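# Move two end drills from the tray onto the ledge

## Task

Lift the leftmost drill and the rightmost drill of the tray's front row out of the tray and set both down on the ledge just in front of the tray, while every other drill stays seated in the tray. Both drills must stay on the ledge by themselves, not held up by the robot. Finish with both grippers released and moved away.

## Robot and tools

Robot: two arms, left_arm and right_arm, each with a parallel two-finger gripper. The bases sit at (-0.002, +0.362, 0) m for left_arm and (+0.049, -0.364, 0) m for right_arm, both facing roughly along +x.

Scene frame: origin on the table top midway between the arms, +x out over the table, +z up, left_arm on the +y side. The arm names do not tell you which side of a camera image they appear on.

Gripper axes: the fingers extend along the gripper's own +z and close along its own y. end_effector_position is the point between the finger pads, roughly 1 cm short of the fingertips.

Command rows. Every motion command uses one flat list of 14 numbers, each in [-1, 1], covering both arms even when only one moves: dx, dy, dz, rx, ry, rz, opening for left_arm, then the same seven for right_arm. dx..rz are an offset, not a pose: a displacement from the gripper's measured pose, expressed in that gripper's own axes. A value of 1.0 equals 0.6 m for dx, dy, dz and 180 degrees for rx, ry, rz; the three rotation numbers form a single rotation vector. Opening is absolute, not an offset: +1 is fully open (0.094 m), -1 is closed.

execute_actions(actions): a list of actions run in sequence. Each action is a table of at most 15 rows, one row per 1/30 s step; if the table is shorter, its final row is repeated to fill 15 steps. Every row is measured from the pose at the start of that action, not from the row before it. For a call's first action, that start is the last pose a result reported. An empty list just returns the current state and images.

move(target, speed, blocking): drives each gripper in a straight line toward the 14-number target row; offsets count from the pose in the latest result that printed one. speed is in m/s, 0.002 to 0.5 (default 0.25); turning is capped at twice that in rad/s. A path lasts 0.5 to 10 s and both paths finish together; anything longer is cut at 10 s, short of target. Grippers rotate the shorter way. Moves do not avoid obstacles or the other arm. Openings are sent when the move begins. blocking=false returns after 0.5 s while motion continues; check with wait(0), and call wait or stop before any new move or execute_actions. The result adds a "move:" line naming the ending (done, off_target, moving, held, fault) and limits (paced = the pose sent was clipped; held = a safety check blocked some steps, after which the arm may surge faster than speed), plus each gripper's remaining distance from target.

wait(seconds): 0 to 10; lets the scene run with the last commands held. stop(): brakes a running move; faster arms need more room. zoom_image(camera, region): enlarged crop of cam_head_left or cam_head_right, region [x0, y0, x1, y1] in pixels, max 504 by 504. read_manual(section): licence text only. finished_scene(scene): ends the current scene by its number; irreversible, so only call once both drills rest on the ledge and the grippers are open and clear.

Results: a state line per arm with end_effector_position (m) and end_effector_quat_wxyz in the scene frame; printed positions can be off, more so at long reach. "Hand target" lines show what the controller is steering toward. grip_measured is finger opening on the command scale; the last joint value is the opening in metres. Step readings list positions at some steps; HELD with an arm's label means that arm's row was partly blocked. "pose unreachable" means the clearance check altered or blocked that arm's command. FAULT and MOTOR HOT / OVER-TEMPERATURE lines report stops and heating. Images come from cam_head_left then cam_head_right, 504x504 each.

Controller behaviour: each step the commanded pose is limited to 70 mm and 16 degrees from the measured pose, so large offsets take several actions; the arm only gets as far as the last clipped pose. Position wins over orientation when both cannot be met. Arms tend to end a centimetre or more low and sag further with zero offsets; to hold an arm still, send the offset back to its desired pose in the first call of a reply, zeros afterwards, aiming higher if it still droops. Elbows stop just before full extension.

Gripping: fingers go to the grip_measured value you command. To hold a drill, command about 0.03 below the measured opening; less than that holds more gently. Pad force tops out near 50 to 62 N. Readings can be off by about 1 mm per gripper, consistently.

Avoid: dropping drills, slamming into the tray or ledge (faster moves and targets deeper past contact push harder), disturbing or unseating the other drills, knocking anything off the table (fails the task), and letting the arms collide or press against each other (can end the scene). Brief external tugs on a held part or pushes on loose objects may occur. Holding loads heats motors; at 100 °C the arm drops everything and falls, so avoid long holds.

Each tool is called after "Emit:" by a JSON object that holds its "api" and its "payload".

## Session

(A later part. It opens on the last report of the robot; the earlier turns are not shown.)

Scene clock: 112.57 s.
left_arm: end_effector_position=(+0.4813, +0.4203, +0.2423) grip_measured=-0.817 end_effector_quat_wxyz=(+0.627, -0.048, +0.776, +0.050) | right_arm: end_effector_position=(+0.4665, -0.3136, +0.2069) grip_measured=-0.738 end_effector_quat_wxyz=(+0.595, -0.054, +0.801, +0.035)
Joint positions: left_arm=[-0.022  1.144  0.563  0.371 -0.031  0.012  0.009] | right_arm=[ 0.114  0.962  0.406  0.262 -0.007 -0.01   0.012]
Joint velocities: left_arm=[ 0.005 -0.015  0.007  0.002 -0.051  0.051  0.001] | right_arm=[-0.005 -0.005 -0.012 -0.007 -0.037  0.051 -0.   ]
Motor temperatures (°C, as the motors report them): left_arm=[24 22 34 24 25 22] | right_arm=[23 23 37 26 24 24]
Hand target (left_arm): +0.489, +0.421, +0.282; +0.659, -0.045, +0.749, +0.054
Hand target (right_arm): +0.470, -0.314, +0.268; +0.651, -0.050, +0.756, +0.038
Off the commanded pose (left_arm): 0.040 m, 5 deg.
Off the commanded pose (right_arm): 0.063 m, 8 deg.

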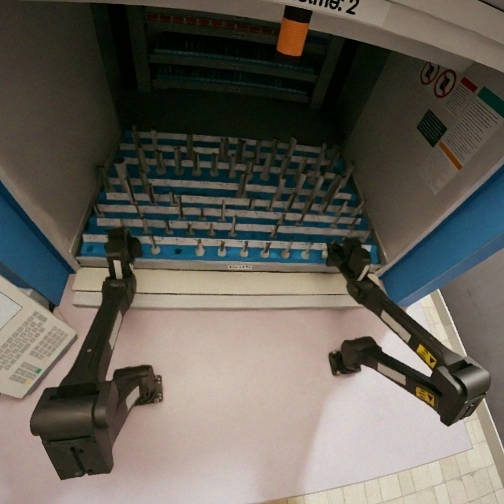

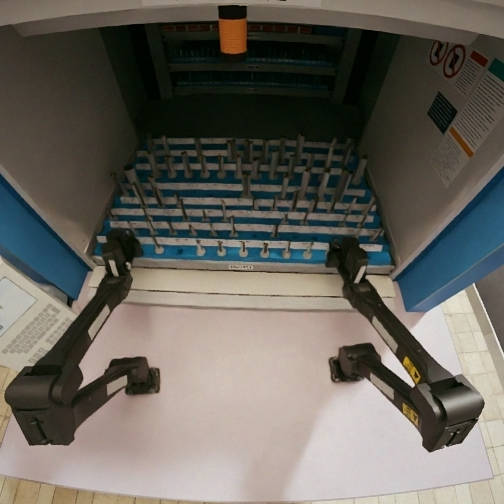

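Emit:
{"api": "execute_actions", "payload": {"actions": [[[-0.09,0,0.02,0,-0.016,0,-0.87,-0.092,0,0.025,0,-0.017,0,-0.8],[-0.1,0,0.015,0,-0.014,0,-0.87,-0.092,0,0.025,0,-0.017,0,-0.8],[-0.113,0,0.01,0,-0.012,0,-0.87,-0.092,0,0.025,0,-0.017,0,-0.8],[-0.113,0,0.01,0,-0.012,0,-0.87,-0.092,0,0.025,0,-0.017,0,-0.8],[-0.113,0,0.01,0,-0.012,0,-0.87,-0.092,0,0.025,0,-0.017,0,-0.8],[-0.113,0,0.01,0,-0.012,0,-0.87,-0.092,0,0.025,0,-0.017,0,-0.8],[-0.113,0,0.01,0,-0.012,0,-0.87,-0.092,0,0.025,0,-0.017,0,-0.8],[-0.113,0,0.01,0,-0.012,0,-0.87,-0.125,0,-0.03,0,-0.049,0,-0.8]],[[-0.08,0,0.015,0,-0.017,0,-0.87,-0.092,0,0.025,0,-0.017,0,-0.8],[-0.08,0,0.015,0,-0.017,0,-0.87,-0.092,0,0.025,0,-0.017,0,-0.8],[-0.08,0,0.015,0,-0.017,0,-0.87,-0.092,0,0.025,0,-0.017,0,-0.8],[-0.08,0,0.015,0,-0.017,0,-0.87,-0.092,0,0.025,0,-0.017,0,-0.8],[-0.08,0,0.015,0,-0.017,0,-0.87,-0.092,0,0.025,0,-0.017,0,-0.8],[-0.08,0,0.015,0,-0.017,0,-0.87,-0.092,0,0.025,0,-0.017,0,-0.8],[-0.08,0,0.015,0,-0.017,0,-0.87,-0.092,0,0.025,0,-0.017,0,-0.8],[-0.08,0,0.015,0,-0.017,0,-0.87,-0.125,0,-0.03,0,-0.049,0,-0.8]],[[-0.045,0,0.018,0,-0.015,0,-0.87,-0.092,0,0.025,0,-0.017,0,-0.8],[-0.045,0,0.018,0,-0.015,0,-0.87,-0.092,0,0.025,0,-0.017,0,-0.8],[-0.045,0,0.018,0,-0.015,0,-0.87,-0.092,0,0.025,0,-0.017,0,-0.8],[-0.045,0,0.018,0,-0.015,0,-0.87,-0.092,0,0.025,0,-0.017,0,-0.8],[-0.045,0,0.018,0,-0.015,0,-0.87,-0.092,0,0.025,0,-0.017,0,-0.8],[-0.045,0,0.018,0,-0.015,0,-0.87,-0.092,0,0.025,0,-0.017,0,-0.8],[-0.045,0,0.018,0,-0.015,0,-0.87,-0.092,0,0.025,0,-0.017,0,-0.8],[-0.045,0,0.018,0,-0.015,0,-0.87,-0.125,0,-0.03,0,-0.049,0,-0.8]]]}}

Emit:
{"api": "zoom_image", "payload": {"camera": "cam_head_right", "region": [85, 210, 185, 280]}}

Emit:
{"api": "zoom_image", "payload": {"camera": "cam_head_left", "region": [285, 215, 385, 285]}}

Scene clock: 128.63 s.
left_arm: end_effector_position=(+0.4816, +0.4198, +0.2311) grip_measured=-0.817 end_effector_quat_wxyz=(+0.579, -0.048, +0.813, +0.047) | right_arm: end_effector_position=(+0.4458, -0.3161, +0.2872) grip_measured=-0.738 end_effector_quat_wxyz=(+0.648, -0.051, +0.759, +0.038)
Joint positions: left_arm=[-0.022  1.136  0.611  0.194 -0.028  0.012  0.009] | right_arm=[ 0.114  0.753  0.453  0.143 -0.007 -0.01   0.012]
Joint velocities: left_arm=[-0.015  0.005 -0.002  0.002  0.022 -0.037  0.001] | right_arm=[-0.015 -0.2    0.002 -0.002  0.007 -0.051 -0.001]
Motor temperatures (°C, as the motors report them): left_arm=[24 22 34 24 25 22] | right_arm=[23 23 37 26 24 24]
Hand target (left_arm): +0.497, +0.422, +0.259; +0.603, -0.047, +0.795, +0.049
Hand target (right_arm): +0.452, -0.316, +0.333; +0.684, -0.049, +0.727, +0.040
Off the commanded pose (left_arm): 0.033 m, 3 deg.
Off the commanded pose (right_arm): 0.048 m, 5 deg.
Step readings (end_effector_position; steps 1 to 15: 1st action; 16 to 30: 2nd action; 31 to 45: 3rd action):
0: left_arm (+0.4813, +0.4203, +0.2423) | right_arm (+0.4665, -0.3136, +0.2069)
1: left_arm (+0.4811, +0.4202, +0.2401) | right_arm (+0.4672, -0.3135, +0.2047)
2: left_arm (+0.4812, +0.4201, +0.2377) | right_arm (+0.4684, -0.3133, +0.2043)
4: left_arm (+0.4813, +0.4200, +0.2349) | right_arm (+0.4694, -0.3132, +0.2020)
8: left_arm (+0.4810, +0.4200, +0.2386) | right_arm (+0.4690, -0.3133, +0.2037)
15: left_arm (+0.4808, +0.4199, +0.2401) | right_arm (+0.4642, -0.3139, +0.2232)
16: left_arm (+0.4807, +0.4199, +0.2394) | right_arm (+0.4646, -0.3138, +0.2213)
17: left_arm (+0.4806, +0.4198, +0.2383) | right_arm (+0.4661, -0.3136, +0.2214)
19: left_arm (+0.4802, +0.4197, +0.2368) | right_arm (+0.4676, -0.3134, +0.2188)
23: left_arm (+0.4804, +0.4197, +0.2368) | right_arm (+0.4676, -0.3135, +0.2158)
30: left_arm (+0.4803, +0.4197, +0.2366) | right_arm (+0.4564, -0.3148, +0.2566)
31: left_arm (+0.4804, +0.4196, +0.2361) | right_arm (+0.4561, -0.3148, +0.2573)
32: left_arm (+0.4807, +0.4197, +0.2350) | right_arm (+0.4569, -0.3147, +0.2565)
34: left_arm (+0.4813, +0.4197, +0.2323) | right_arm (+0.4591, -0.3145, +0.2518)
38: left_arm (+0.4816, +0.4198, +0.2311) | right_arm (+0.4604, -0.3143, +0.2454)
45: end_effector_position above

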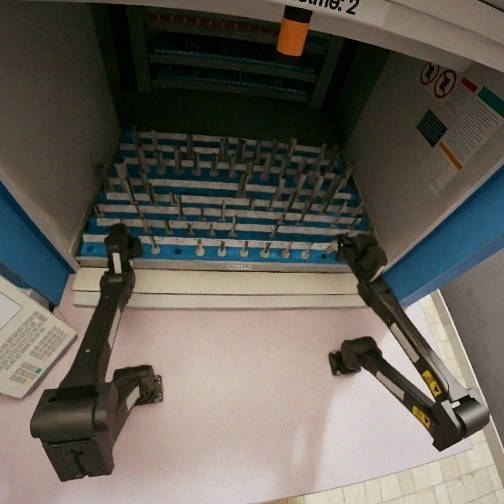

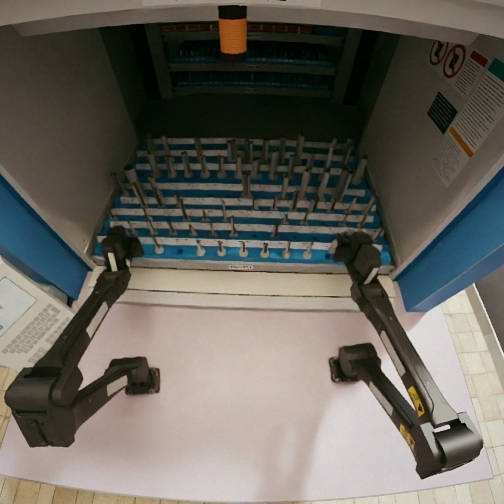

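Region (85, 210, 185, 280) of cam_head_right's 504x504 image, scaled by 5.040, with more detail than that image has; it fills the top 353 rows of this view, and the rest is white.

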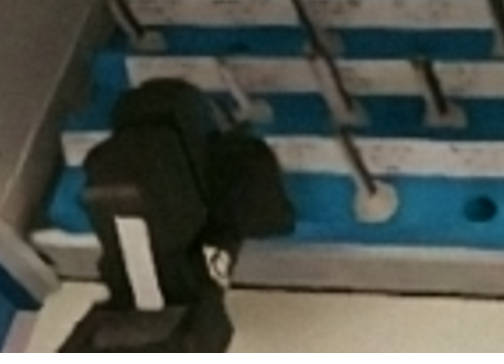

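Region (285, 215, 385, 285) of cam_head_left's 504x504 image, scaled by 5.040, with more detail than that image has; it fills the top 353 rows of this view, and the rest is white.

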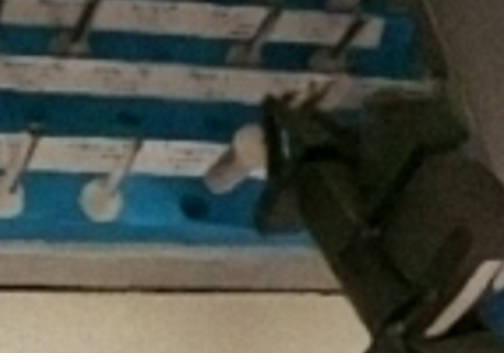

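Emit:
{"api": "execute_actions", "payload": {"actions": [[[-0.08,0,0.0,0,-0.03,0,-0.87,-0.077,0,-0.01,0,-0.03,0,-0.8],[-0.1,0,-0.015,0,-0.038,0,-0.87,-0.075,0,-0.02,0,-0.03,0,-0.8],[-0.118,0,-0.025,0,-0.045,0,-0.87,-0.073,0,-0.03,0,-0.03,0,-0.8],[-0.118,0,-0.025,0,-0.045,0,-0.87,-0.071,0,-0.04,0,-0.03,0,-0.8],[-0.118,0,-0.025,0,-0.045,0,-0.87,-0.069,0,-0.05,0,-0.03,0,-0.8],[-0.125,0,-0.027,0,-0.048,0,-0.87,-0.067,0,-0.06,0,-0.03,0,-0.8],[-0.135,0,-0.03,0,-0.052,0,-0.87,-0.065,0,-0.07,0,-0.03,0,-0.8],[-0.145,0,-0.033,0,-0.056,0,-0.87,-0.063,0,-0.08,0,-0.03,0,-0.8]]]}}

Emit:
{"api": "wait", "payload": {"seconds": 0.3}}

Emit:
{"api": "zoom_image", "payload": {"camera": "cam_head_right", "region": [85, 210, 185, 280]}}

Scene clock: 136.03 s.
left_arm: end_effector_position=(+0.4806, +0.4197, +0.2333) grip_measured=-0.817 end_effector_quat_wxyz=(+0.580, -0.048, +0.812, +0.047) | right_arm: end_effector_position=(+0.4039, -0.3211, +0.3197) grip_measured=-0.738 end_effector_quat_wxyz=(+0.677, -0.050, +0.733, +0.040)
Joint positions: left_arm=[-0.022  1.13   0.611  0.189 -0.028  0.012  0.009] | right_arm=[ 0.114  0.545  0.426  0.037 -0.007 -0.01   0.012]
Joint velocities: left_arm=[-0.024 -0.005  0.002  0.002  0.037 -0.022  0.   ] | right_arm=[-0.005  0.044  0.022 -0.061 -0.022 -0.007  0.002]
Motor temperatures (°C, as the motors report them): left_arm=[24 22 35 24 25 22] | right_arm=[23 23 38 26 24 24]
Hand target (left_arm): +0.486, +0.420, +0.315; +0.648, -0.044, +0.759, +0.053
Hand target (right_arm): +0.405, -0.321, +0.332; +0.683, -0.049, +0.728, +0.040
Off the commanded pose (left_arm): 0.087 m, 10 deg; position clipped at the last step of the last action.
Off the commanded pose (right_arm): 0.012 m, 1 deg.
Step readings (end_effector_position):
0: left_arm (+0.4816, +0.4198, +0.2311) | right_arm (+0.4459, -0.3160, +0.2869)
1: left_arm (+0.4816, +0.4198, +0.2311) | right_arm (+0.4459, -0.3161, +0.2870)
2: left_arm (+0.4815, +0.4198, +0.2318) | right_arm (+0.4453, -0.3161, +0.2879)
4: left_arm (+0.4808, +0.4197, +0.2333) | right_arm (+0.4420, -0.3165, +0.2918)
8: left_arm (+0.4806, +0.4197, +0.2333) | right_arm (+0.4234, -0.3187, +0.3058)
15: end_effector_position above

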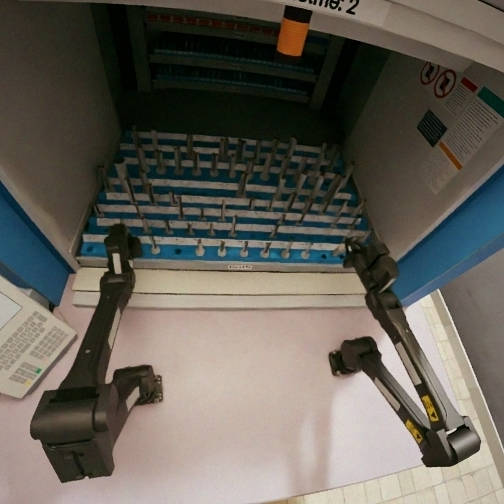

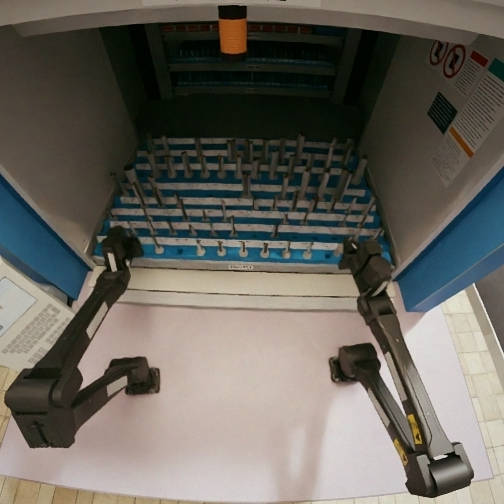

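Scene clock: 136.33 s.
left_arm: end_effector_position=(+0.4806, +0.4197, +0.2333) grip_measured=-0.817 end_effector_quat_wxyz=(+0.580, -0.048, +0.812, +0.047) | right_arm: end_effector_position=(+0.4054, -0.3209, +0.3150) grip_measured=-0.738 end_effector_quat_wxyz=(+0.671, -0.050, +0.739, +0.039)
Joint positions: left_arm=[-0.022  1.13   0.611  0.189 -0.028  0.012  0.009] | right_arm=[ 0.114  0.553  0.426  0.03  -0.007 -0.01   0.012]
Joint velocities: left_arm=[-0.015 -0.015 -0.002 -0.002  0.022 -0.037 -0.001] | right_arm=[-0.005  0.005  0.012  0.002 -0.037  0.007  0.001]
Motor temperatures (°C, as the motors report them): left_arm=[24 22 35 24 25 22] | right_arm=[23 23 38 26 24 24]
Hand target (left_arm): +0.486, +0.420, +0.315; +0.648, -0.044, +0.759, +0.053
Hand target (right_arm): +0.405, -0.321, +0.332; +0.683, -0.049, +0.728, +0.040
Off the commanded pose (left_arm): 0.087 m, 10 deg; position clipped at the last step of the last action.
Off the commanded pose (right_arm): 0.017 m, 2 deg.
wait: 0.30 s; no rest

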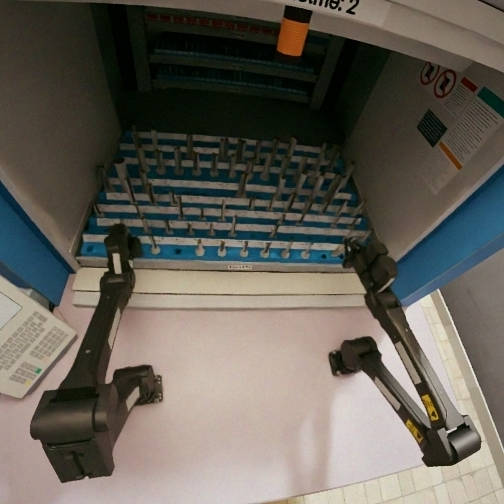

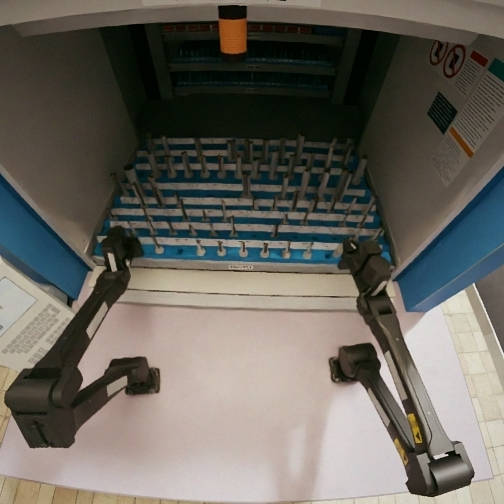

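Region (85, 210, 185, 280) of cam_head_right's 504x504 image, scaled by 5.040, with more detail than that image has; it fills the top 353 rows of this view, and the rest is white.

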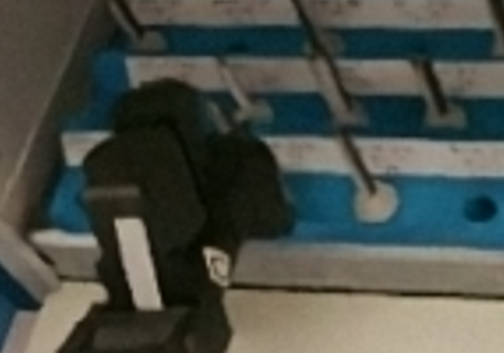

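Emit:
{"api": "execute_actions", "payload": {"actions": [[[-0.0875,0,0.0445,0,-0.022,0,-0.87,-0.028,0,0,0,-0.01,0,-0.8],[-0.0875,0,0.0445,0,-0.022,0,-0.87,-0.028,0,0,0,-0.01,0,-0.8],[-0.0875,0,0.0445,0,-0.022,0,-0.87,-0.028,0,0,0,-0.01,0,-0.8],[-0.0875,0,0.0445,0,-0.022,0,-0.87,-0.028,0,0,0,-0.01,0,-0.8],[-0.0875,0,0.0445,0,-0.022,0,-0.87,-0.028,0,0,0,-0.01,0,-0.8],[-0.0875,0,0.0445,0,-0.022,0,-0.87,-0.028,0,0,0,-0.01,0,-0.8],[-0.0875,0,0.0445,0,-0.022,0,-0.87,-0.028,0,0,0,-0.01,0,-0.8],[-0.12,0,-0.01,0,-0.05,0,-0.87,-0.028,0,0,0,-0.01,0,-0.8]]]}}

Emit:
{"api": "wait", "payload": {"seconds": 0.3}}

Scene clock: 144.63 s.
left_arm: end_effector_position=(+0.4862, +0.4207, +0.2489) grip_measured=-0.817 end_effector_quat_wxyz=(+0.593, -0.048, +0.802, +0.048) | right_arm: end_effector_position=(+0.4059, -0.3208, +0.3003) grip_measured=-0.735 end_effector_quat_wxyz=(+0.659, -0.051, +0.750, +0.039)
Joint positions: left_arm=[-0.021  1.126  0.633  0.196 -0.028  0.012  0.009] | right_arm=[ 0.114  0.565  0.411  0.023 -0.007 -0.01   0.012]
Joint velocities: left_arm=[-0.005 -0.093 -0.012 -0.007 -0.051 -0.007  0.   ] | right_arm=[-0.015 -0.005 -0.022  0.002  0.022 -0.037 -0.001]
Motor temperatures (°C, as the motors report them): left_arm=[24 22 36 24 25 22] | right_arm=[23 23 38 26 24 24]
Hand target (left_arm): +0.495, +0.421, +0.303; +0.642, -0.044, +0.764, +0.052
Hand target (right_arm): +0.406, -0.321, +0.331; +0.682, -0.049, +0.728, +0.040
Off the commanded pose (left_arm): 0.056 m, 7 deg.
Off the commanded pose (right_arm): 0.031 m, 4 deg.
Step readings (end_effector_position):
0: left_arm (+0.4806, +0.4197, +0.2333) | right_arm (+0.4059, -0.3208, +0.3003)
1: left_arm (+0.4815, +0.4197, +0.2311) | right_arm (+0.4059, -0.3208, +0.3003)
2: left_arm (+0.4843, +0.4199, +0.2315) | right_arm (+0.4059, -0.3208, +0.3003)
4: left_arm (+0.4890, +0.4205, +0.2275) | right_arm (+0.4059, -0.3208, +0.3003)
8: left_arm (+0.4898, +0.4211, +0.2299) | right_arm (+0.4059, -0.3208, +0.3003)
15: end_effector_position above

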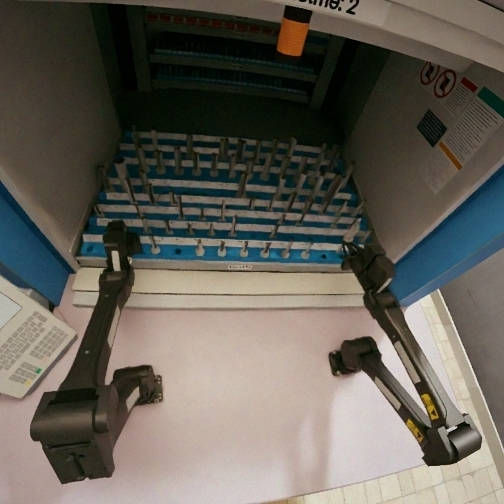

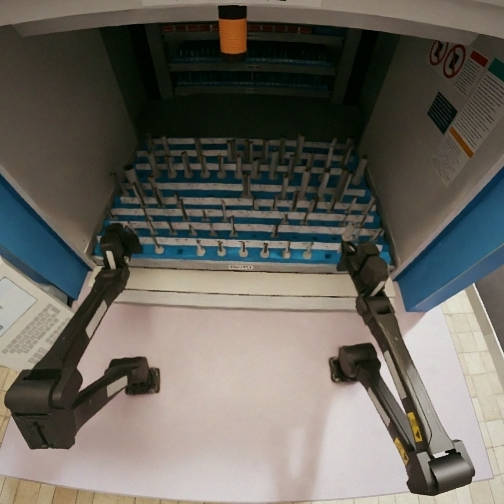

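Scene clock: 144.93 s.
left_arm: end_effector_position=(+0.4863, +0.4207, +0.2514) grip_measured=-0.817 end_effector_quat_wxyz=(+0.596, -0.048, +0.800, +0.048) | right_arm: end_effector_position=(+0.4059, -0.3208, +0.3003) grip_measured=-0.735 end_effector_quat_wxyz=(+0.659, -0.051, +0.750, +0.039)
Joint positions: left_arm=[-0.021  1.123  0.633  0.201 -0.028  0.012  0.009] | right_arm=[ 0.114  0.565  0.411  0.023 -0.007 -0.01   0.012]
Joint velocities: left_arm=[-0.005 -0.024 -0.002  0.027 -0.081 -0.022 -0.   ] | right_arm=[-0.005 -0.005 -0.002  0.017 -0.095 -0.007  0.001]
Motor temperatures (°C, as the motors report them): left_arm=[24 22 36 24 25 22] | right_arm=[23 23 38 26 24 24]
Hand target (left_arm): +0.495, +0.421, +0.303; +0.642, -0.044, +0.764, +0.052
Hand target (right_arm): +0.406, -0.321, +0.331; +0.682, -0.049, +0.728, +0.040
Off the commanded pose (left_arm): 0.053 m, 7 deg.
Off the commanded pose (right_arm): 0.031 m, 4 deg.
wait: 0.30 s; at rest by 0.23 s

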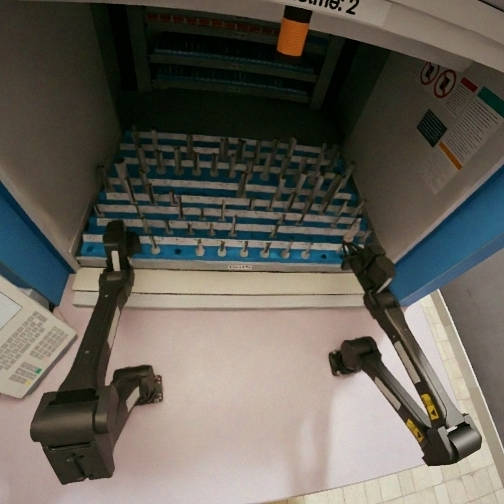

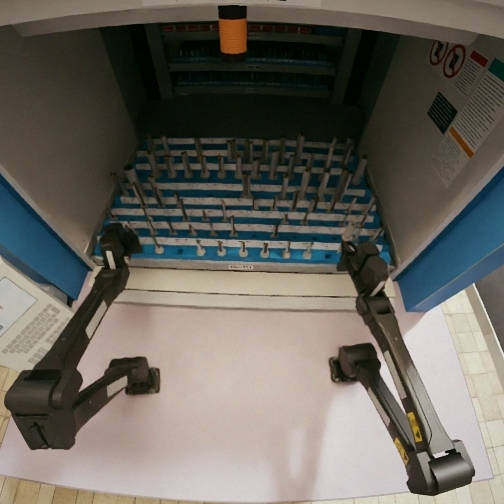

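Emit:
{"api": "execute_actions", "payload": {"actions": [[[-0.105,0,-0.012,0,-0.042,0,-0.87,-0.05,0,-0.006,0,-0.02,0,-0.82],[-0.118,0,-0.02,0,-0.045,0,-0.87,-0.05,0,-0.006,0,-0.02,0,-0.82],[-0.118,0,-0.02,0,-0.045,0,-0.87,-0.05,0,-0.006,0,-0.02,0,-0.82],[-0.118,0,-0.02,0,-0.045,0,-0.87,-0.05,0,-0.006,0,-0.02,0,-0.82],[-0.125,0,-0.025,0,-0.048,0,-0.87,-0.05,0,-0.006,0,-0.02,0,-0.82],[-0.135,0,-0.03,0,-0.05,0,-0.87,-0.05,0,-0.006,0,-0.02,0,-0.82],[-0.145,0,-0.035,0,-0.053,0,-0.87,-0.05,0,-0.006,0,-0.02,0,-0.82]]]}}

Emit:
{"api": "wait", "payload": {"seconds": 0.3}}

Emit:
{"api": "zoom_image", "payload": {"camera": "cam_head_right", "region": [85, 210, 185, 280]}}

Emit:
{"api": "zoom_image", "payload": {"camera": "cam_head_left", "region": [300, 215, 400, 285]}}

Scene clock: 151.30 s.
left_arm: end_effector_position=(+0.4763, +0.4196, +0.2814) grip_measured=-0.817 end_effector_quat_wxyz=(+0.620, -0.047, +0.782, +0.049) | right_arm: end_effector_position=(+0.4059, -0.3208, +0.3003) grip_measured=-0.735 end_effector_quat_wxyz=(+0.659, -0.051, +0.750, +0.039)
Joint positions: left_arm=[-0.021  1.054  0.633  0.191 -0.028  0.012  0.009] | right_arm=[ 0.114  0.565  0.411  0.023 -0.007 -0.01   0.012]
Joint velocities: left_arm=[-0.005 -0.005  0.002 -0.046 -0.022  0.007  0.001] | right_arm=[-0.015 -0.015 -0.002  0.017  0.007  0.007  0.   ]
Motor temperatures (°C, as the motors report them): left_arm=[24 22 36 24 25 22] | right_arm=[23 23 38 26 24 24]
Hand target (left_arm): +0.486, +0.420, +0.341; +0.661, -0.044, +0.748, +0.053
Hand target (right_arm): +0.406, -0.321, +0.330; +0.682, -0.049, +0.729, +0.040
Off the commanded pose (left_arm): 0.061 m, 6 deg.
Off the commanded pose (right_arm): 0.030 m, 4 deg.
Step readings (end_effector_position):
0: left_arm (+0.4863, +0.4207, +0.2514) | right_arm (+0.4059, -0.3208, +0.3003)
1: left_arm (+0.4862, +0.4207, +0.2516) | right_arm (+0.4059, -0.3208, +0.3003)
2: left_arm (+0.4860, +0.4206, +0.2526) | right_arm (+0.4059, -0.3208, +0.3003)
4: left_arm (+0.4850, +0.4205, +0.2564) | right_arm (+0.4059, -0.3208, +0.3003)
8: left_arm (+0.4805, +0.4200, +0.2692) | right_arm (+0.4059, -0.3208, +0.3003)
15: end_effector_position above

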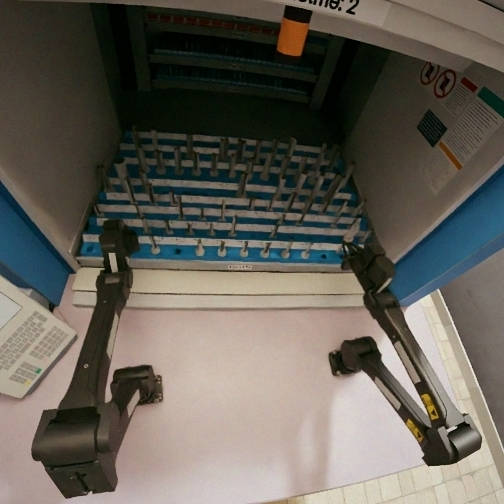

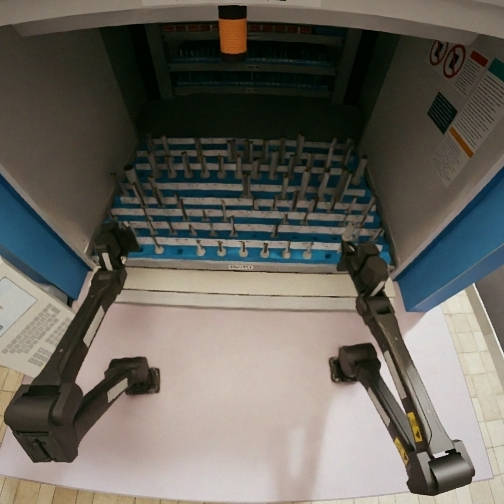

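Scene clock: 151.60 s.
left_arm: end_effector_position=(+0.4761, +0.4195, +0.2807) grip_measured=-0.817 end_effector_quat_wxyz=(+0.619, -0.047, +0.783, +0.049) | right_arm: end_effector_position=(+0.4059, -0.3208, +0.3003) grip_measured=-0.735 end_effector_quat_wxyz=(+0.659, -0.051, +0.750, +0.039)
Joint positions: left_arm=[-0.021  1.054  0.633  0.188 -0.028  0.012  0.009] | right_arm=[ 0.114  0.565  0.411  0.023 -0.007 -0.01   0.012]
Joint velocities: left_arm=[-0.005 -0.005 -0.002  0.002  0.066 -0.037 -0.001] | right_arm=[ 0.005 -0.005 -0.002  0.022 -0.022  0.051 -0.002]
Motor temperatures (°C, as the motors report them): left_arm=[24 22 36 24 25 22] | right_arm=[23 23 38 26 24 24]
Hand target (left_arm): +0.486, +0.420, +0.341; +0.661, -0.044, +0.748, +0.053
Hand target (right_arm): +0.406, -0.321, +0.330; +0.682, -0.049, +0.729, +0.040
Off the commanded pose (left_arm): 0.062 m, 6 deg.
Off the commanded pose (right_arm): 0.030 m, 4 deg.
wait: 0.30 s; at rest by 0.17 s

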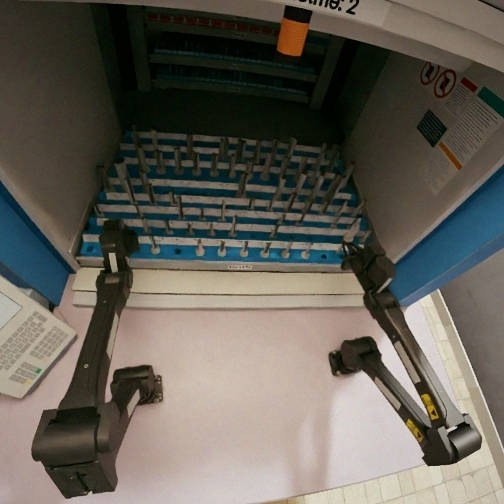

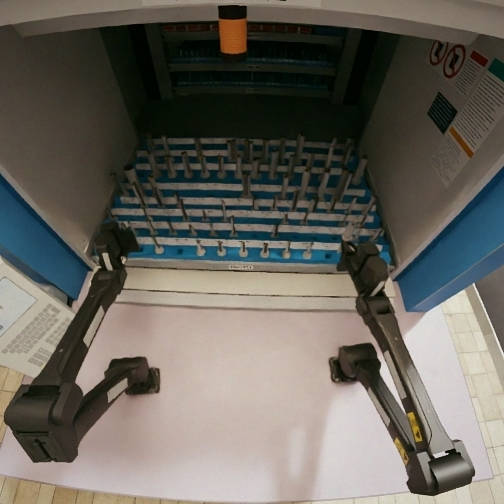

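Region (85, 210, 185, 280) of cam_head_right's 504x504 image, scaled by 5.040, with more detail than that image has; it fills the top 353 rows of this view, and the rest is white.

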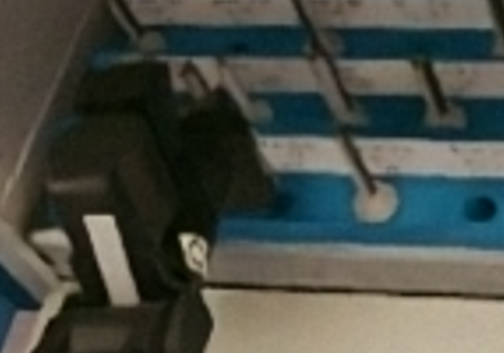

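Region (300, 215, 400, 285) of cam_head_left's 504x504 image, scaled by 5.040, with more detail than that image has; it fills the top 353 rows of this view, and the rest is white.

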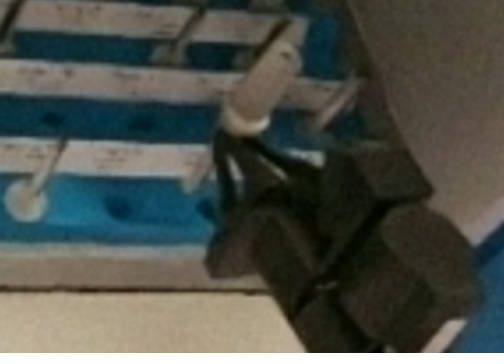

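Emit:
{"api": "zoom_image", "payload": {"camera": "cam_head_right", "region": [300, 210, 400, 280]}}

Emit:
{"api": "zoom_image", "payload": {"camera": "cam_head_left", "region": [325, 215, 375, 265]}}

Emit:
{"api": "zoom_image", "payload": {"camera": "cam_head_left", "region": [80, 205, 180, 275]}}

Region (300, 210, 400, 280) of cam_head_right's 504x504 image, scaled by 5.040, with more detail than that image has; it fills the top 353 rows of this view, and the rest is white.

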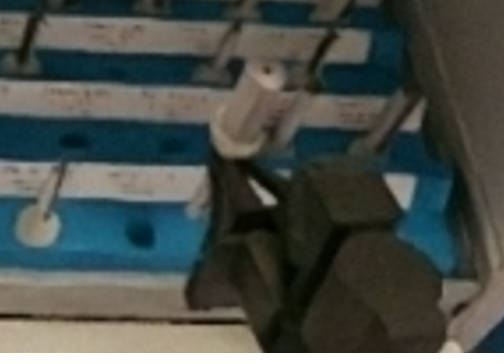

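Region (325, 215, 375, 265) of cam_head_left's 504x504 image, scaled by 10.080, with more detail than that image has.

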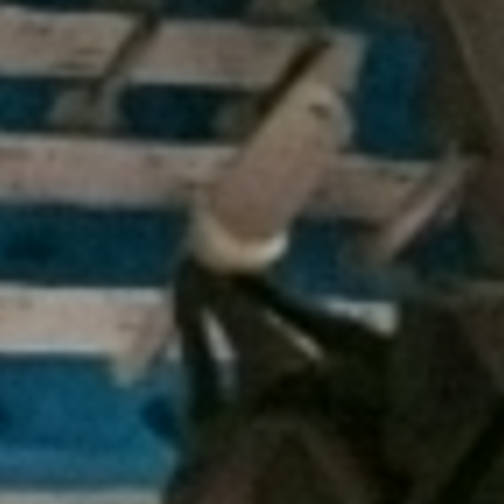

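Region (80, 205, 180, 275) of cam_head_left's 504x504 image, scaled by 5.040, with more detail than that image has; it fills the top 353 rows of this view, and the rest is white.

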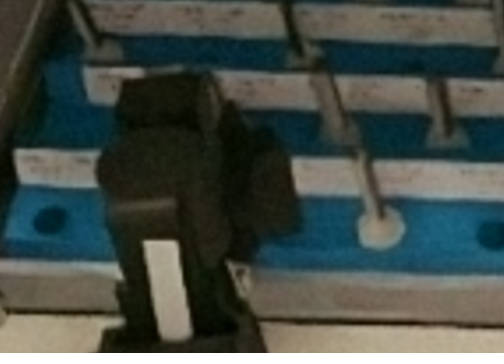

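Emit:
{"api": "execute_actions", "payload": {"actions": [[[-0.095,0,-0.02,0,-0.03,0,-0.87,-0.05,0,-0.006,0,-0.02,0,-0.82],[-0.09,0,-0.03,0,-0.03,0,-0.87,-0.05,0,-0.006,0,-0.02,0,-0.82],[-0.085,0,-0.04,0,-0.028,0,-0.87,-0.05,0,-0.006,0,-0.02,0,-0.82],[-0.08,0,-0.05,0,-0.026,0,-0.87,-0.05,0,-0.006,0,-0.02,0,-0.82],[-0.075,0,-0.06,0,-0.024,0,-0.87,-0.05,0,-0.006,0,-0.02,0,-0.82],[-0.07,0,-0.07,0,-0.022,0,-0.87,-0.05,0,-0.006,0,-0.02,0,-0.82],[-0.065,0,-0.08,0,-0.02,0,-0.87,-0.05,0,-0.006,0,-0.02,0,-0.82],[-0.06,0,-0.09,0,-0.02,0,-0.87,-0.05,0,-0.006,0,-0.02,0,-0.82],[-0.055,0,-0.1,0,-0.02,0,-0.87,-0.05,0,-0.006,0,-0.02,0,-0.82],[-0.05,0,-0.11,0,-0.02,0,-0.87,-0.05,0,-0.006,0,-0.02,0,-0.82],[-0.045,0,-0.12,0,-0.02,0,-0.87,-0.05,0,-0.006,0,-0.02,0,-0.82]]]}}

Emit:
{"api": "wait", "payload": {"seconds": 0.4}}

Scene clock: 177.33 s.
left_arm: end_effector_position=(+0.4143, +0.4137, +0.3204) grip_measured=-0.817 end_effector_quat_wxyz=(+0.638, -0.049, +0.766, +0.052) | right_arm: end_effector_position=(+0.4059, -0.3208, +0.3003) grip_measured=-0.735 end_effector_quat_wxyz=(+0.659, -0.051, +0.750, +0.039)
Joint positions: left_arm=[-0.021  0.795  0.574  0.041 -0.034  0.012  0.009] | right_arm=[ 0.114  0.565  0.411  0.023 -0.007 -0.01   0.012]
Joint velocities: left_arm=[ 0.005 -0.181 -0.076 -0.129 -0.022  0.007  0.001] | right_arm=[-0.015 -0.005 -0.002 -0.002  0.066 -0.051 -0.001]
Motor temperatures (°C, as the motors report them): left_arm=[24 22 38 24 25 22] | right_arm=[23 23 38 26 24 24]
Hand target (left_arm): +0.412, +0.409, +0.325; +0.643, -0.046, +0.763, +0.051
Hand target (right_arm): +0.406, -0.321, +0.330; +0.682, -0.049, +0.729, +0.040
Off the commanded pose (left_arm): 0.005 m, 1 deg.
Off the commanded pose (right_arm): 0.030 m, 4 deg.
Step readings (end_effector_position):
0: left_arm (+0.4761, +0.4195, +0.2807) | right_arm (+0.4059, -0.3208, +0.3003)
1: left_arm (+0.4755, +0.4195, +0.2800) | right_arm (+0.4059, -0.3208, +0.3003)
2: left_arm (+0.4741, +0.4193, +0.2801) | right_arm (+0.4059, -0.3208, +0.3003)
4: left_arm (+0.4696, +0.4188, +0.2831) | right_arm (+0.4059, -0.3208, +0.3003)
8: left_arm (+0.4531, +0.4171, +0.3035) | right_arm (+0.4059, -0.3208, +0.3003)
15: end_effector_position above

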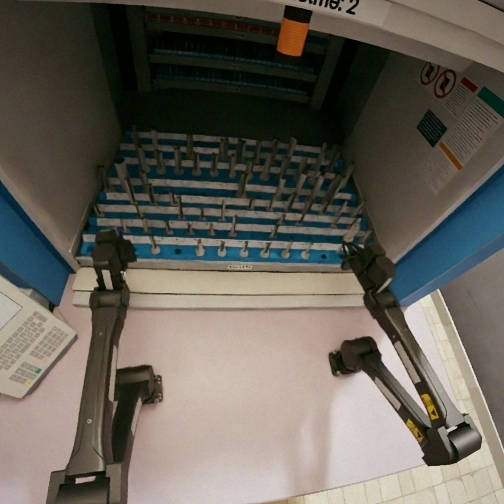

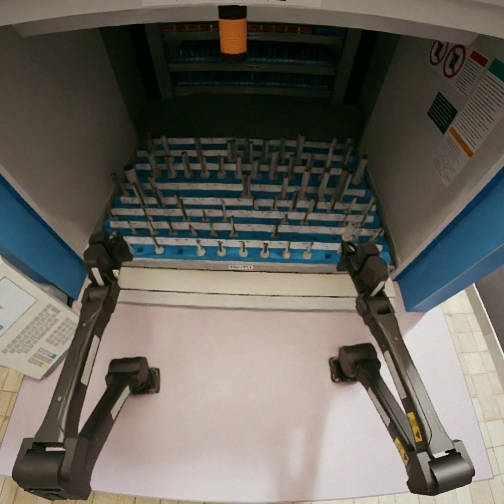

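Scene clock: 177.73 s.
left_arm: end_effector_position=(+0.4131, +0.4137, +0.3180) grip_measured=-0.817 end_effector_quat_wxyz=(+0.635, -0.049, +0.769, +0.052) | right_arm: end_effector_position=(+0.4059, -0.3208, +0.3003) grip_measured=-0.735 end_effector_quat_wxyz=(+0.659, -0.051, +0.750, +0.039)
Joint positions: left_arm=[-0.021  0.792  0.571  0.032 -0.034  0.012  0.009] | right_arm=[ 0.114  0.565  0.411  0.023 -0.007 -0.01   0.012]
Joint velocities: left_arm=[-0.005 -0.015  0.017 -0.022  0.007  0.007 -0.001] | right_arm=[ 0.005 -0.005 -0.007  0.012  0.095  0.022 -0.   ]
Motor temperatures (°C, as the motors report them): left_arm=[24 22 38 24 25 22] | right_arm=[23 23 38 26 24 24]
Hand target (left_arm): +0.412, +0.409, +0.325; +0.643, -0.046, +0.763, +0.051
Hand target (right_arm): +0.406, -0.321, +0.330; +0.682, -0.049, +0.729, +0.040
Off the commanded pose (left_arm): 0.007 m, 1 deg.
Off the commanded pose (right_arm): 0.030 m, 4 deg.
wait: 0.40 s; at rest by 0.23 s

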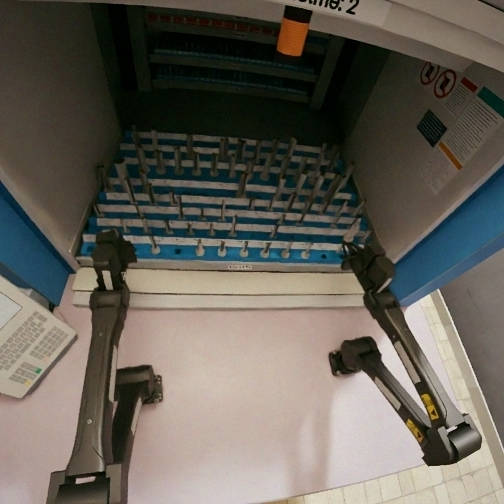

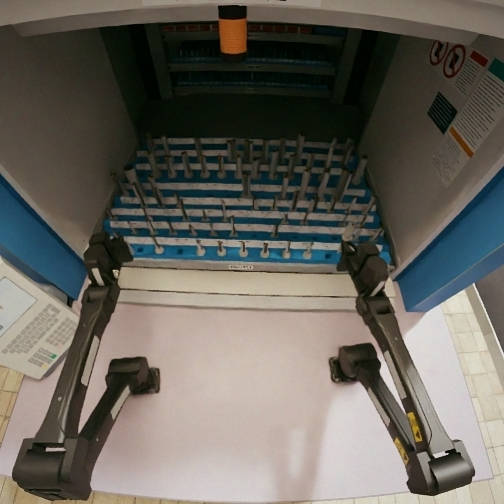

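Emit:
{"api": "move", "payload": {"target": [0.276,0.022,0.0515,-0.259,0.431,-0.431,-0.87,0.251,-0.01,0.013,0.381,0.338,0.437,-0.82], "speed": 0.35}}

Emit:
{"api": "zoom_image", "payload": {"camera": "cam_head_left", "region": [80, 230, 180, 300]}}

Emit:
{"api": "zoom_image", "payload": {"camera": "cam_head_right", "region": [295, 235, 395, 305]}}

Emit:
{"api": "zoom_image", "payload": {"camera": "cam_head_left", "region": [295, 235, 395, 305]}}

Scene clock: 192.13 s.
left_arm: end_effector_position=(+0.3899, +0.4224, +0.1316) grip_measured=-0.817 end_effector_quat_wxyz=(-0.113, -0.694, +0.704, -0.100) | right_arm: end_effector_position=(+0.3795, -0.3300, +0.1299) grip_measured=-0.736 end_effector_quat_wxyz=(-0.012, +0.699, +0.715, -0.007)
Joint positions: left_arm=[ 0.144  1.505  1.12  -1.29   0.284 -1.266  0.009] | right_arm=[ 0.094  1.292  0.923 -1.229 -0.009  1.649  0.012]
Joint velocities: left_arm=[ 0.015 -0.005 -0.002  0.012 -0.022  0.081 -0.001] | right_arm=[-0.005  0.015 -0.007  0.002 -0.051  0.007 -0.001]
Motor temperatures (°C, as the motors report them): left_arm=[24 22 36 24 25 22] | right_arm=[23 23 39 26 24 24]
Hand target (left_arm): +0.410, +0.429, +0.146; +0.101, +0.700, -0.698, +0.110
Hand target (right_arm): +0.395, -0.328, +0.147; -0.007, +0.705, +0.709, +0.006
Off the commanded pose (left_arm): 0.028 m, 2 deg.
Off the commanded pose (right_arm): 0.026 m, 2 deg.
move: off_target (left_arm, right_arm)

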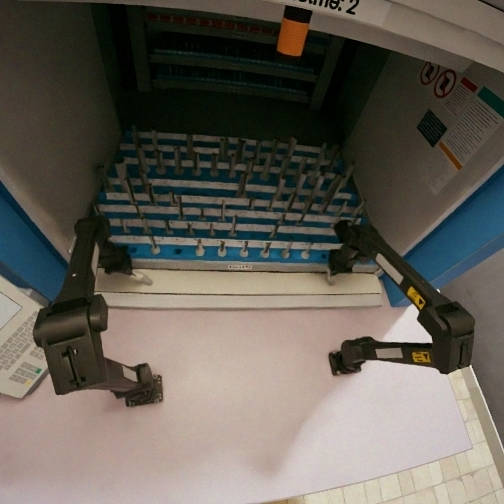

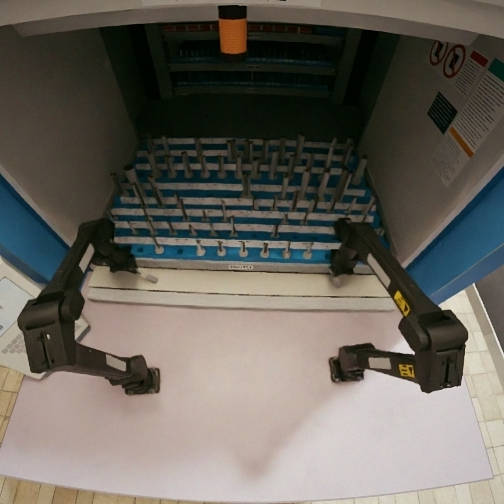

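Region (80, 230, 180, 300) of cam_head_left's 504x504 image, scaled by 5.040, with more detail than that image has; it fills the top 353 rows of this view, and the rest is white.

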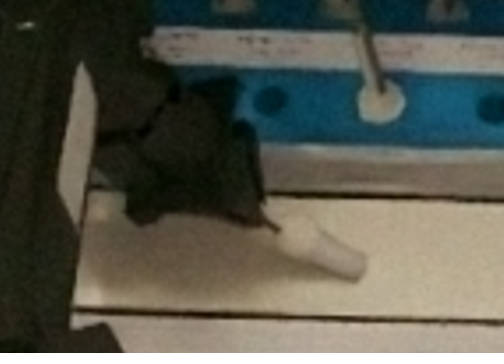

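Region (295, 235, 395, 305) of cam_head_right's 504x504 image, scaled by 5.040, with more detail than that image has; it fills the top 353 rows of this view, and the rest is white.

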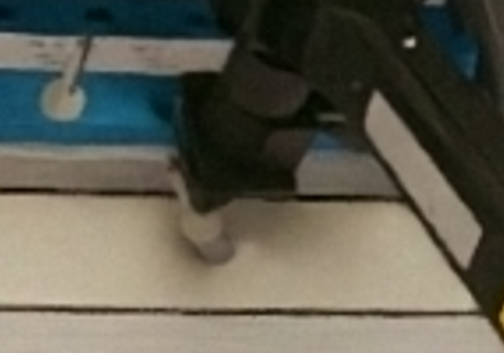

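Region (295, 235, 395, 305) of cam_head_left's 504x504 image, scaled by 5.040, with more detail than that image has; it fills the top 353 rows of this view, and the rest is white.

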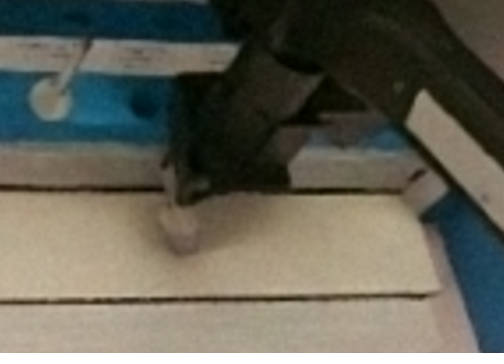

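Emit:
{"api": "move", "payload": {"target": [-0.055,-0.005,0.035,0,0,0,-0.87,0.058,0.005,0.042,0,0,0,-0.82], "speed": 0.06}}

Emit:
{"api": "zoom_image", "payload": {"camera": "cam_head_left", "region": [80, 230, 180, 300]}}

Emit:
{"api": "zoom_image", "payload": {"camera": "cam_head_right", "region": [295, 235, 395, 305]}}

Emit:
{"api": "zoom_image", "payload": {"camera": "cam_head_left", "region": [295, 235, 395, 305]}}

Scene clock: 202.77 s.
left_arm: end_effector_position=(+0.3922, +0.4453, +0.1180) grip_measured=-0.817 end_effector_quat_wxyz=(-0.106, -0.694, +0.705, -0.104) | right_arm: end_effector_position=(+0.3783, -0.2961, +0.1070) grip_measured=-0.739 end_effector_quat_wxyz=(-0.015, +0.696, +0.718, -0.011)
Joint positions: left_arm=[ 0.196  1.534  1.115 -1.254  0.28  -1.213  0.009] | right_arm=[ 0.193  1.334  0.897 -1.168 -0.013  1.738  0.012]
Joint velocities: left_arm=[-0.015  0.005 -0.027 -0.002 -0.007 -0.037  0.001] | right_arm=[-0.005  0.005  0.012 -0.002  0.051  0.051 -0.001]
Motor temperatures (°C, as the motors report them): left_arm=[24 22 36 24 25 22] | right_arm=[23 23 38 26 24 24]
Hand target (left_arm): +0.392, +0.448, +0.102; +0.112, +0.694, -0.704, +0.099
Hand target (right_arm): +0.381, -0.295, +0.105; -0.013, +0.699, +0.715, -0.007
Off the commanded pose (left_arm): 0.016 m, 1 deg.
Off the commanded pose (right_arm): 0.004 m, 1 deg.
move: off_target (left_arm)

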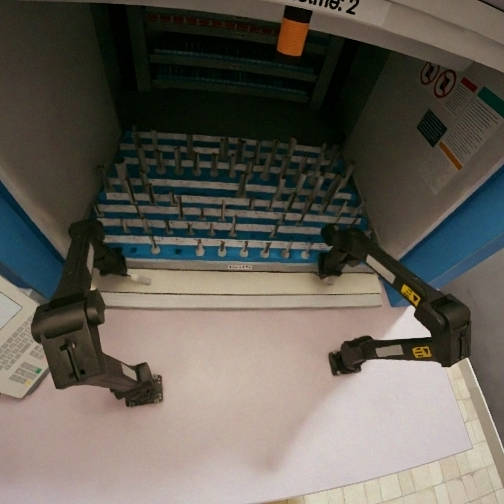

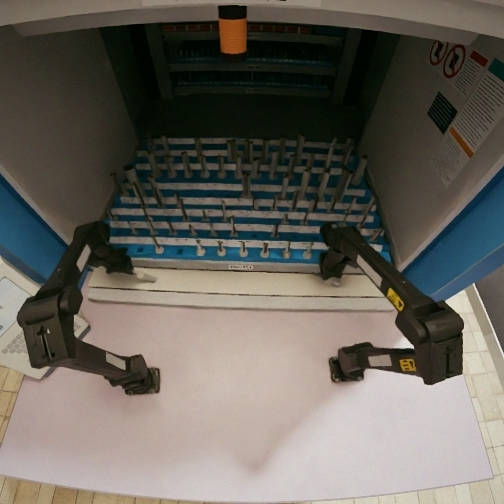

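Region (80, 230, 180, 300) of cam_head_left's 504x504 image, scaled by 5.040, with more detail than that image has; it fills the top 353 rows of this view, and the rest is white.

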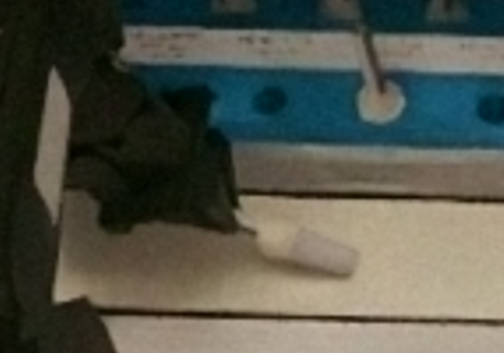

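Region (295, 235, 395, 305) of cam_head_right's 504x504 image, scaled by 5.040, with more detail than that image has; it fills the top 353 rows of this view, and the rest is white.

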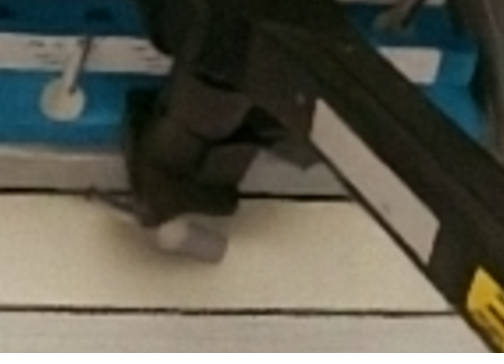

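Region (295, 235, 395, 305) of cam_head_left's 504x504 image, scaled by 5.040, with more detail than that image has; it fills the top 353 rows of this view, and the rest is white.

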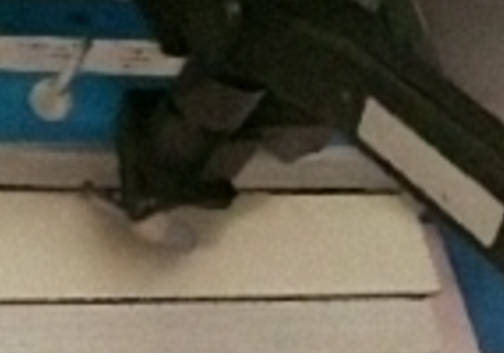

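Emit:
{"api": "move", "payload": {"target": [-0.0585,0,0.0865,0,0,0,-0.87,0.03,0.004,0.078,0,0,0,-0.82], "speed": 0.06}}

Emit:
{"api": "zoom_image", "payload": {"camera": "cam_head_left", "region": [80, 230, 180, 300]}}

Emit:
{"api": "zoom_image", "payload": {"camera": "cam_head_right", "region": [285, 235, 385, 305]}}

Scene clock: 208.40 s.
left_arm: end_effector_position=(+0.3971, +0.4649, +0.0740) grip_measured=-0.817 end_effector_quat_wxyz=(-0.092, -0.695, +0.705, -0.110) | right_arm: end_effector_position=(+0.3749, -0.2804, +0.0640) grip_measured=-0.739 end_effector_quat_wxyz=(-0.020, +0.695, +0.719, -0.015)
Joint positions: left_arm=[ 0.236  1.6    1.066 -1.12   0.277 -1.178  0.009] | right_arm=[ 0.239  1.404  0.836 -1.048 -0.018  1.781  0.012]
Joint velocities: left_arm=[-0.015 -0.005 -0.017  0.022  0.022 -0.007  0.   ] | right_arm=[-0.005  0.005 -0.002  0.007  0.066 -0.007  0.001]
Motor temperatures (°C, as the motors report them): left_arm=[24 22 35 24 25 22] | right_arm=[23 23 37 26 24 24]
Hand target (left_arm): +0.391, +0.465, +0.058; +0.105, +0.694, -0.705, +0.104
Hand target (right_arm): +0.378, -0.278, +0.060; -0.016, +0.696, +0.718, -0.011
Off the commanded pose (left_arm): 0.017 m, 2 deg.
Off the commanded pose (right_arm): 0.006 m, 1 deg.
move: off_target (left_arm)

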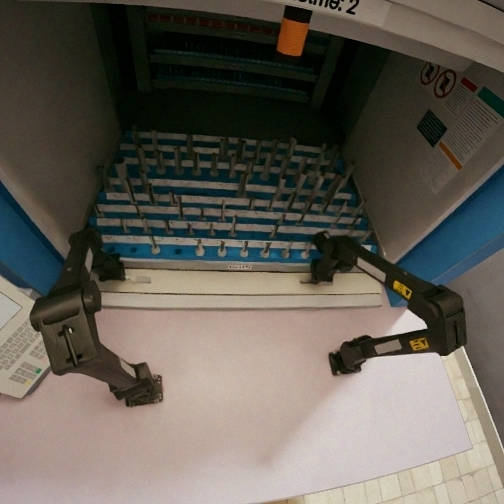

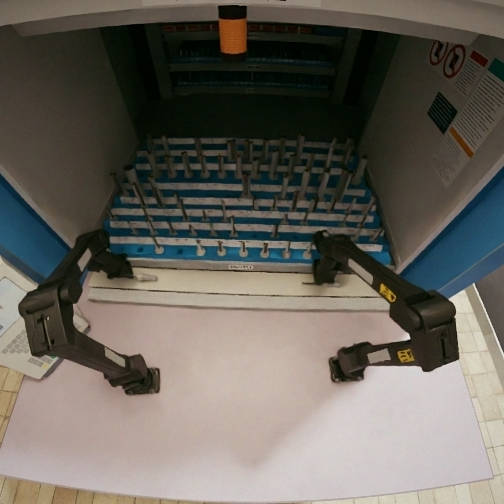

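Region (80, 230, 180, 300) of cam_head_left's 504x504 image, scaled by 5.040, with more detail than that image has; it fills the top 353 rows of this view, and the rest is white.

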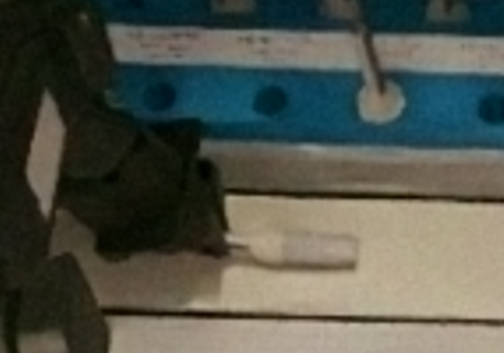

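Region (285, 235, 385, 305) of cam_head_right's 504x504 image, scaled by 5.040, with more detail than that image has; it fills the top 353 rows of this view, and the rest is white.

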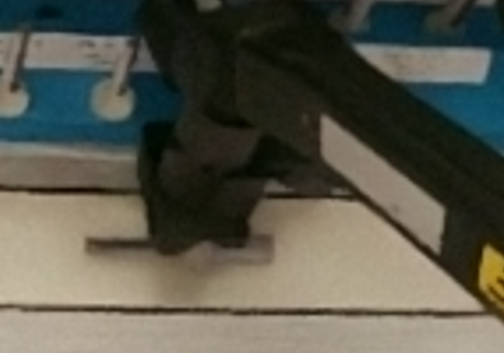

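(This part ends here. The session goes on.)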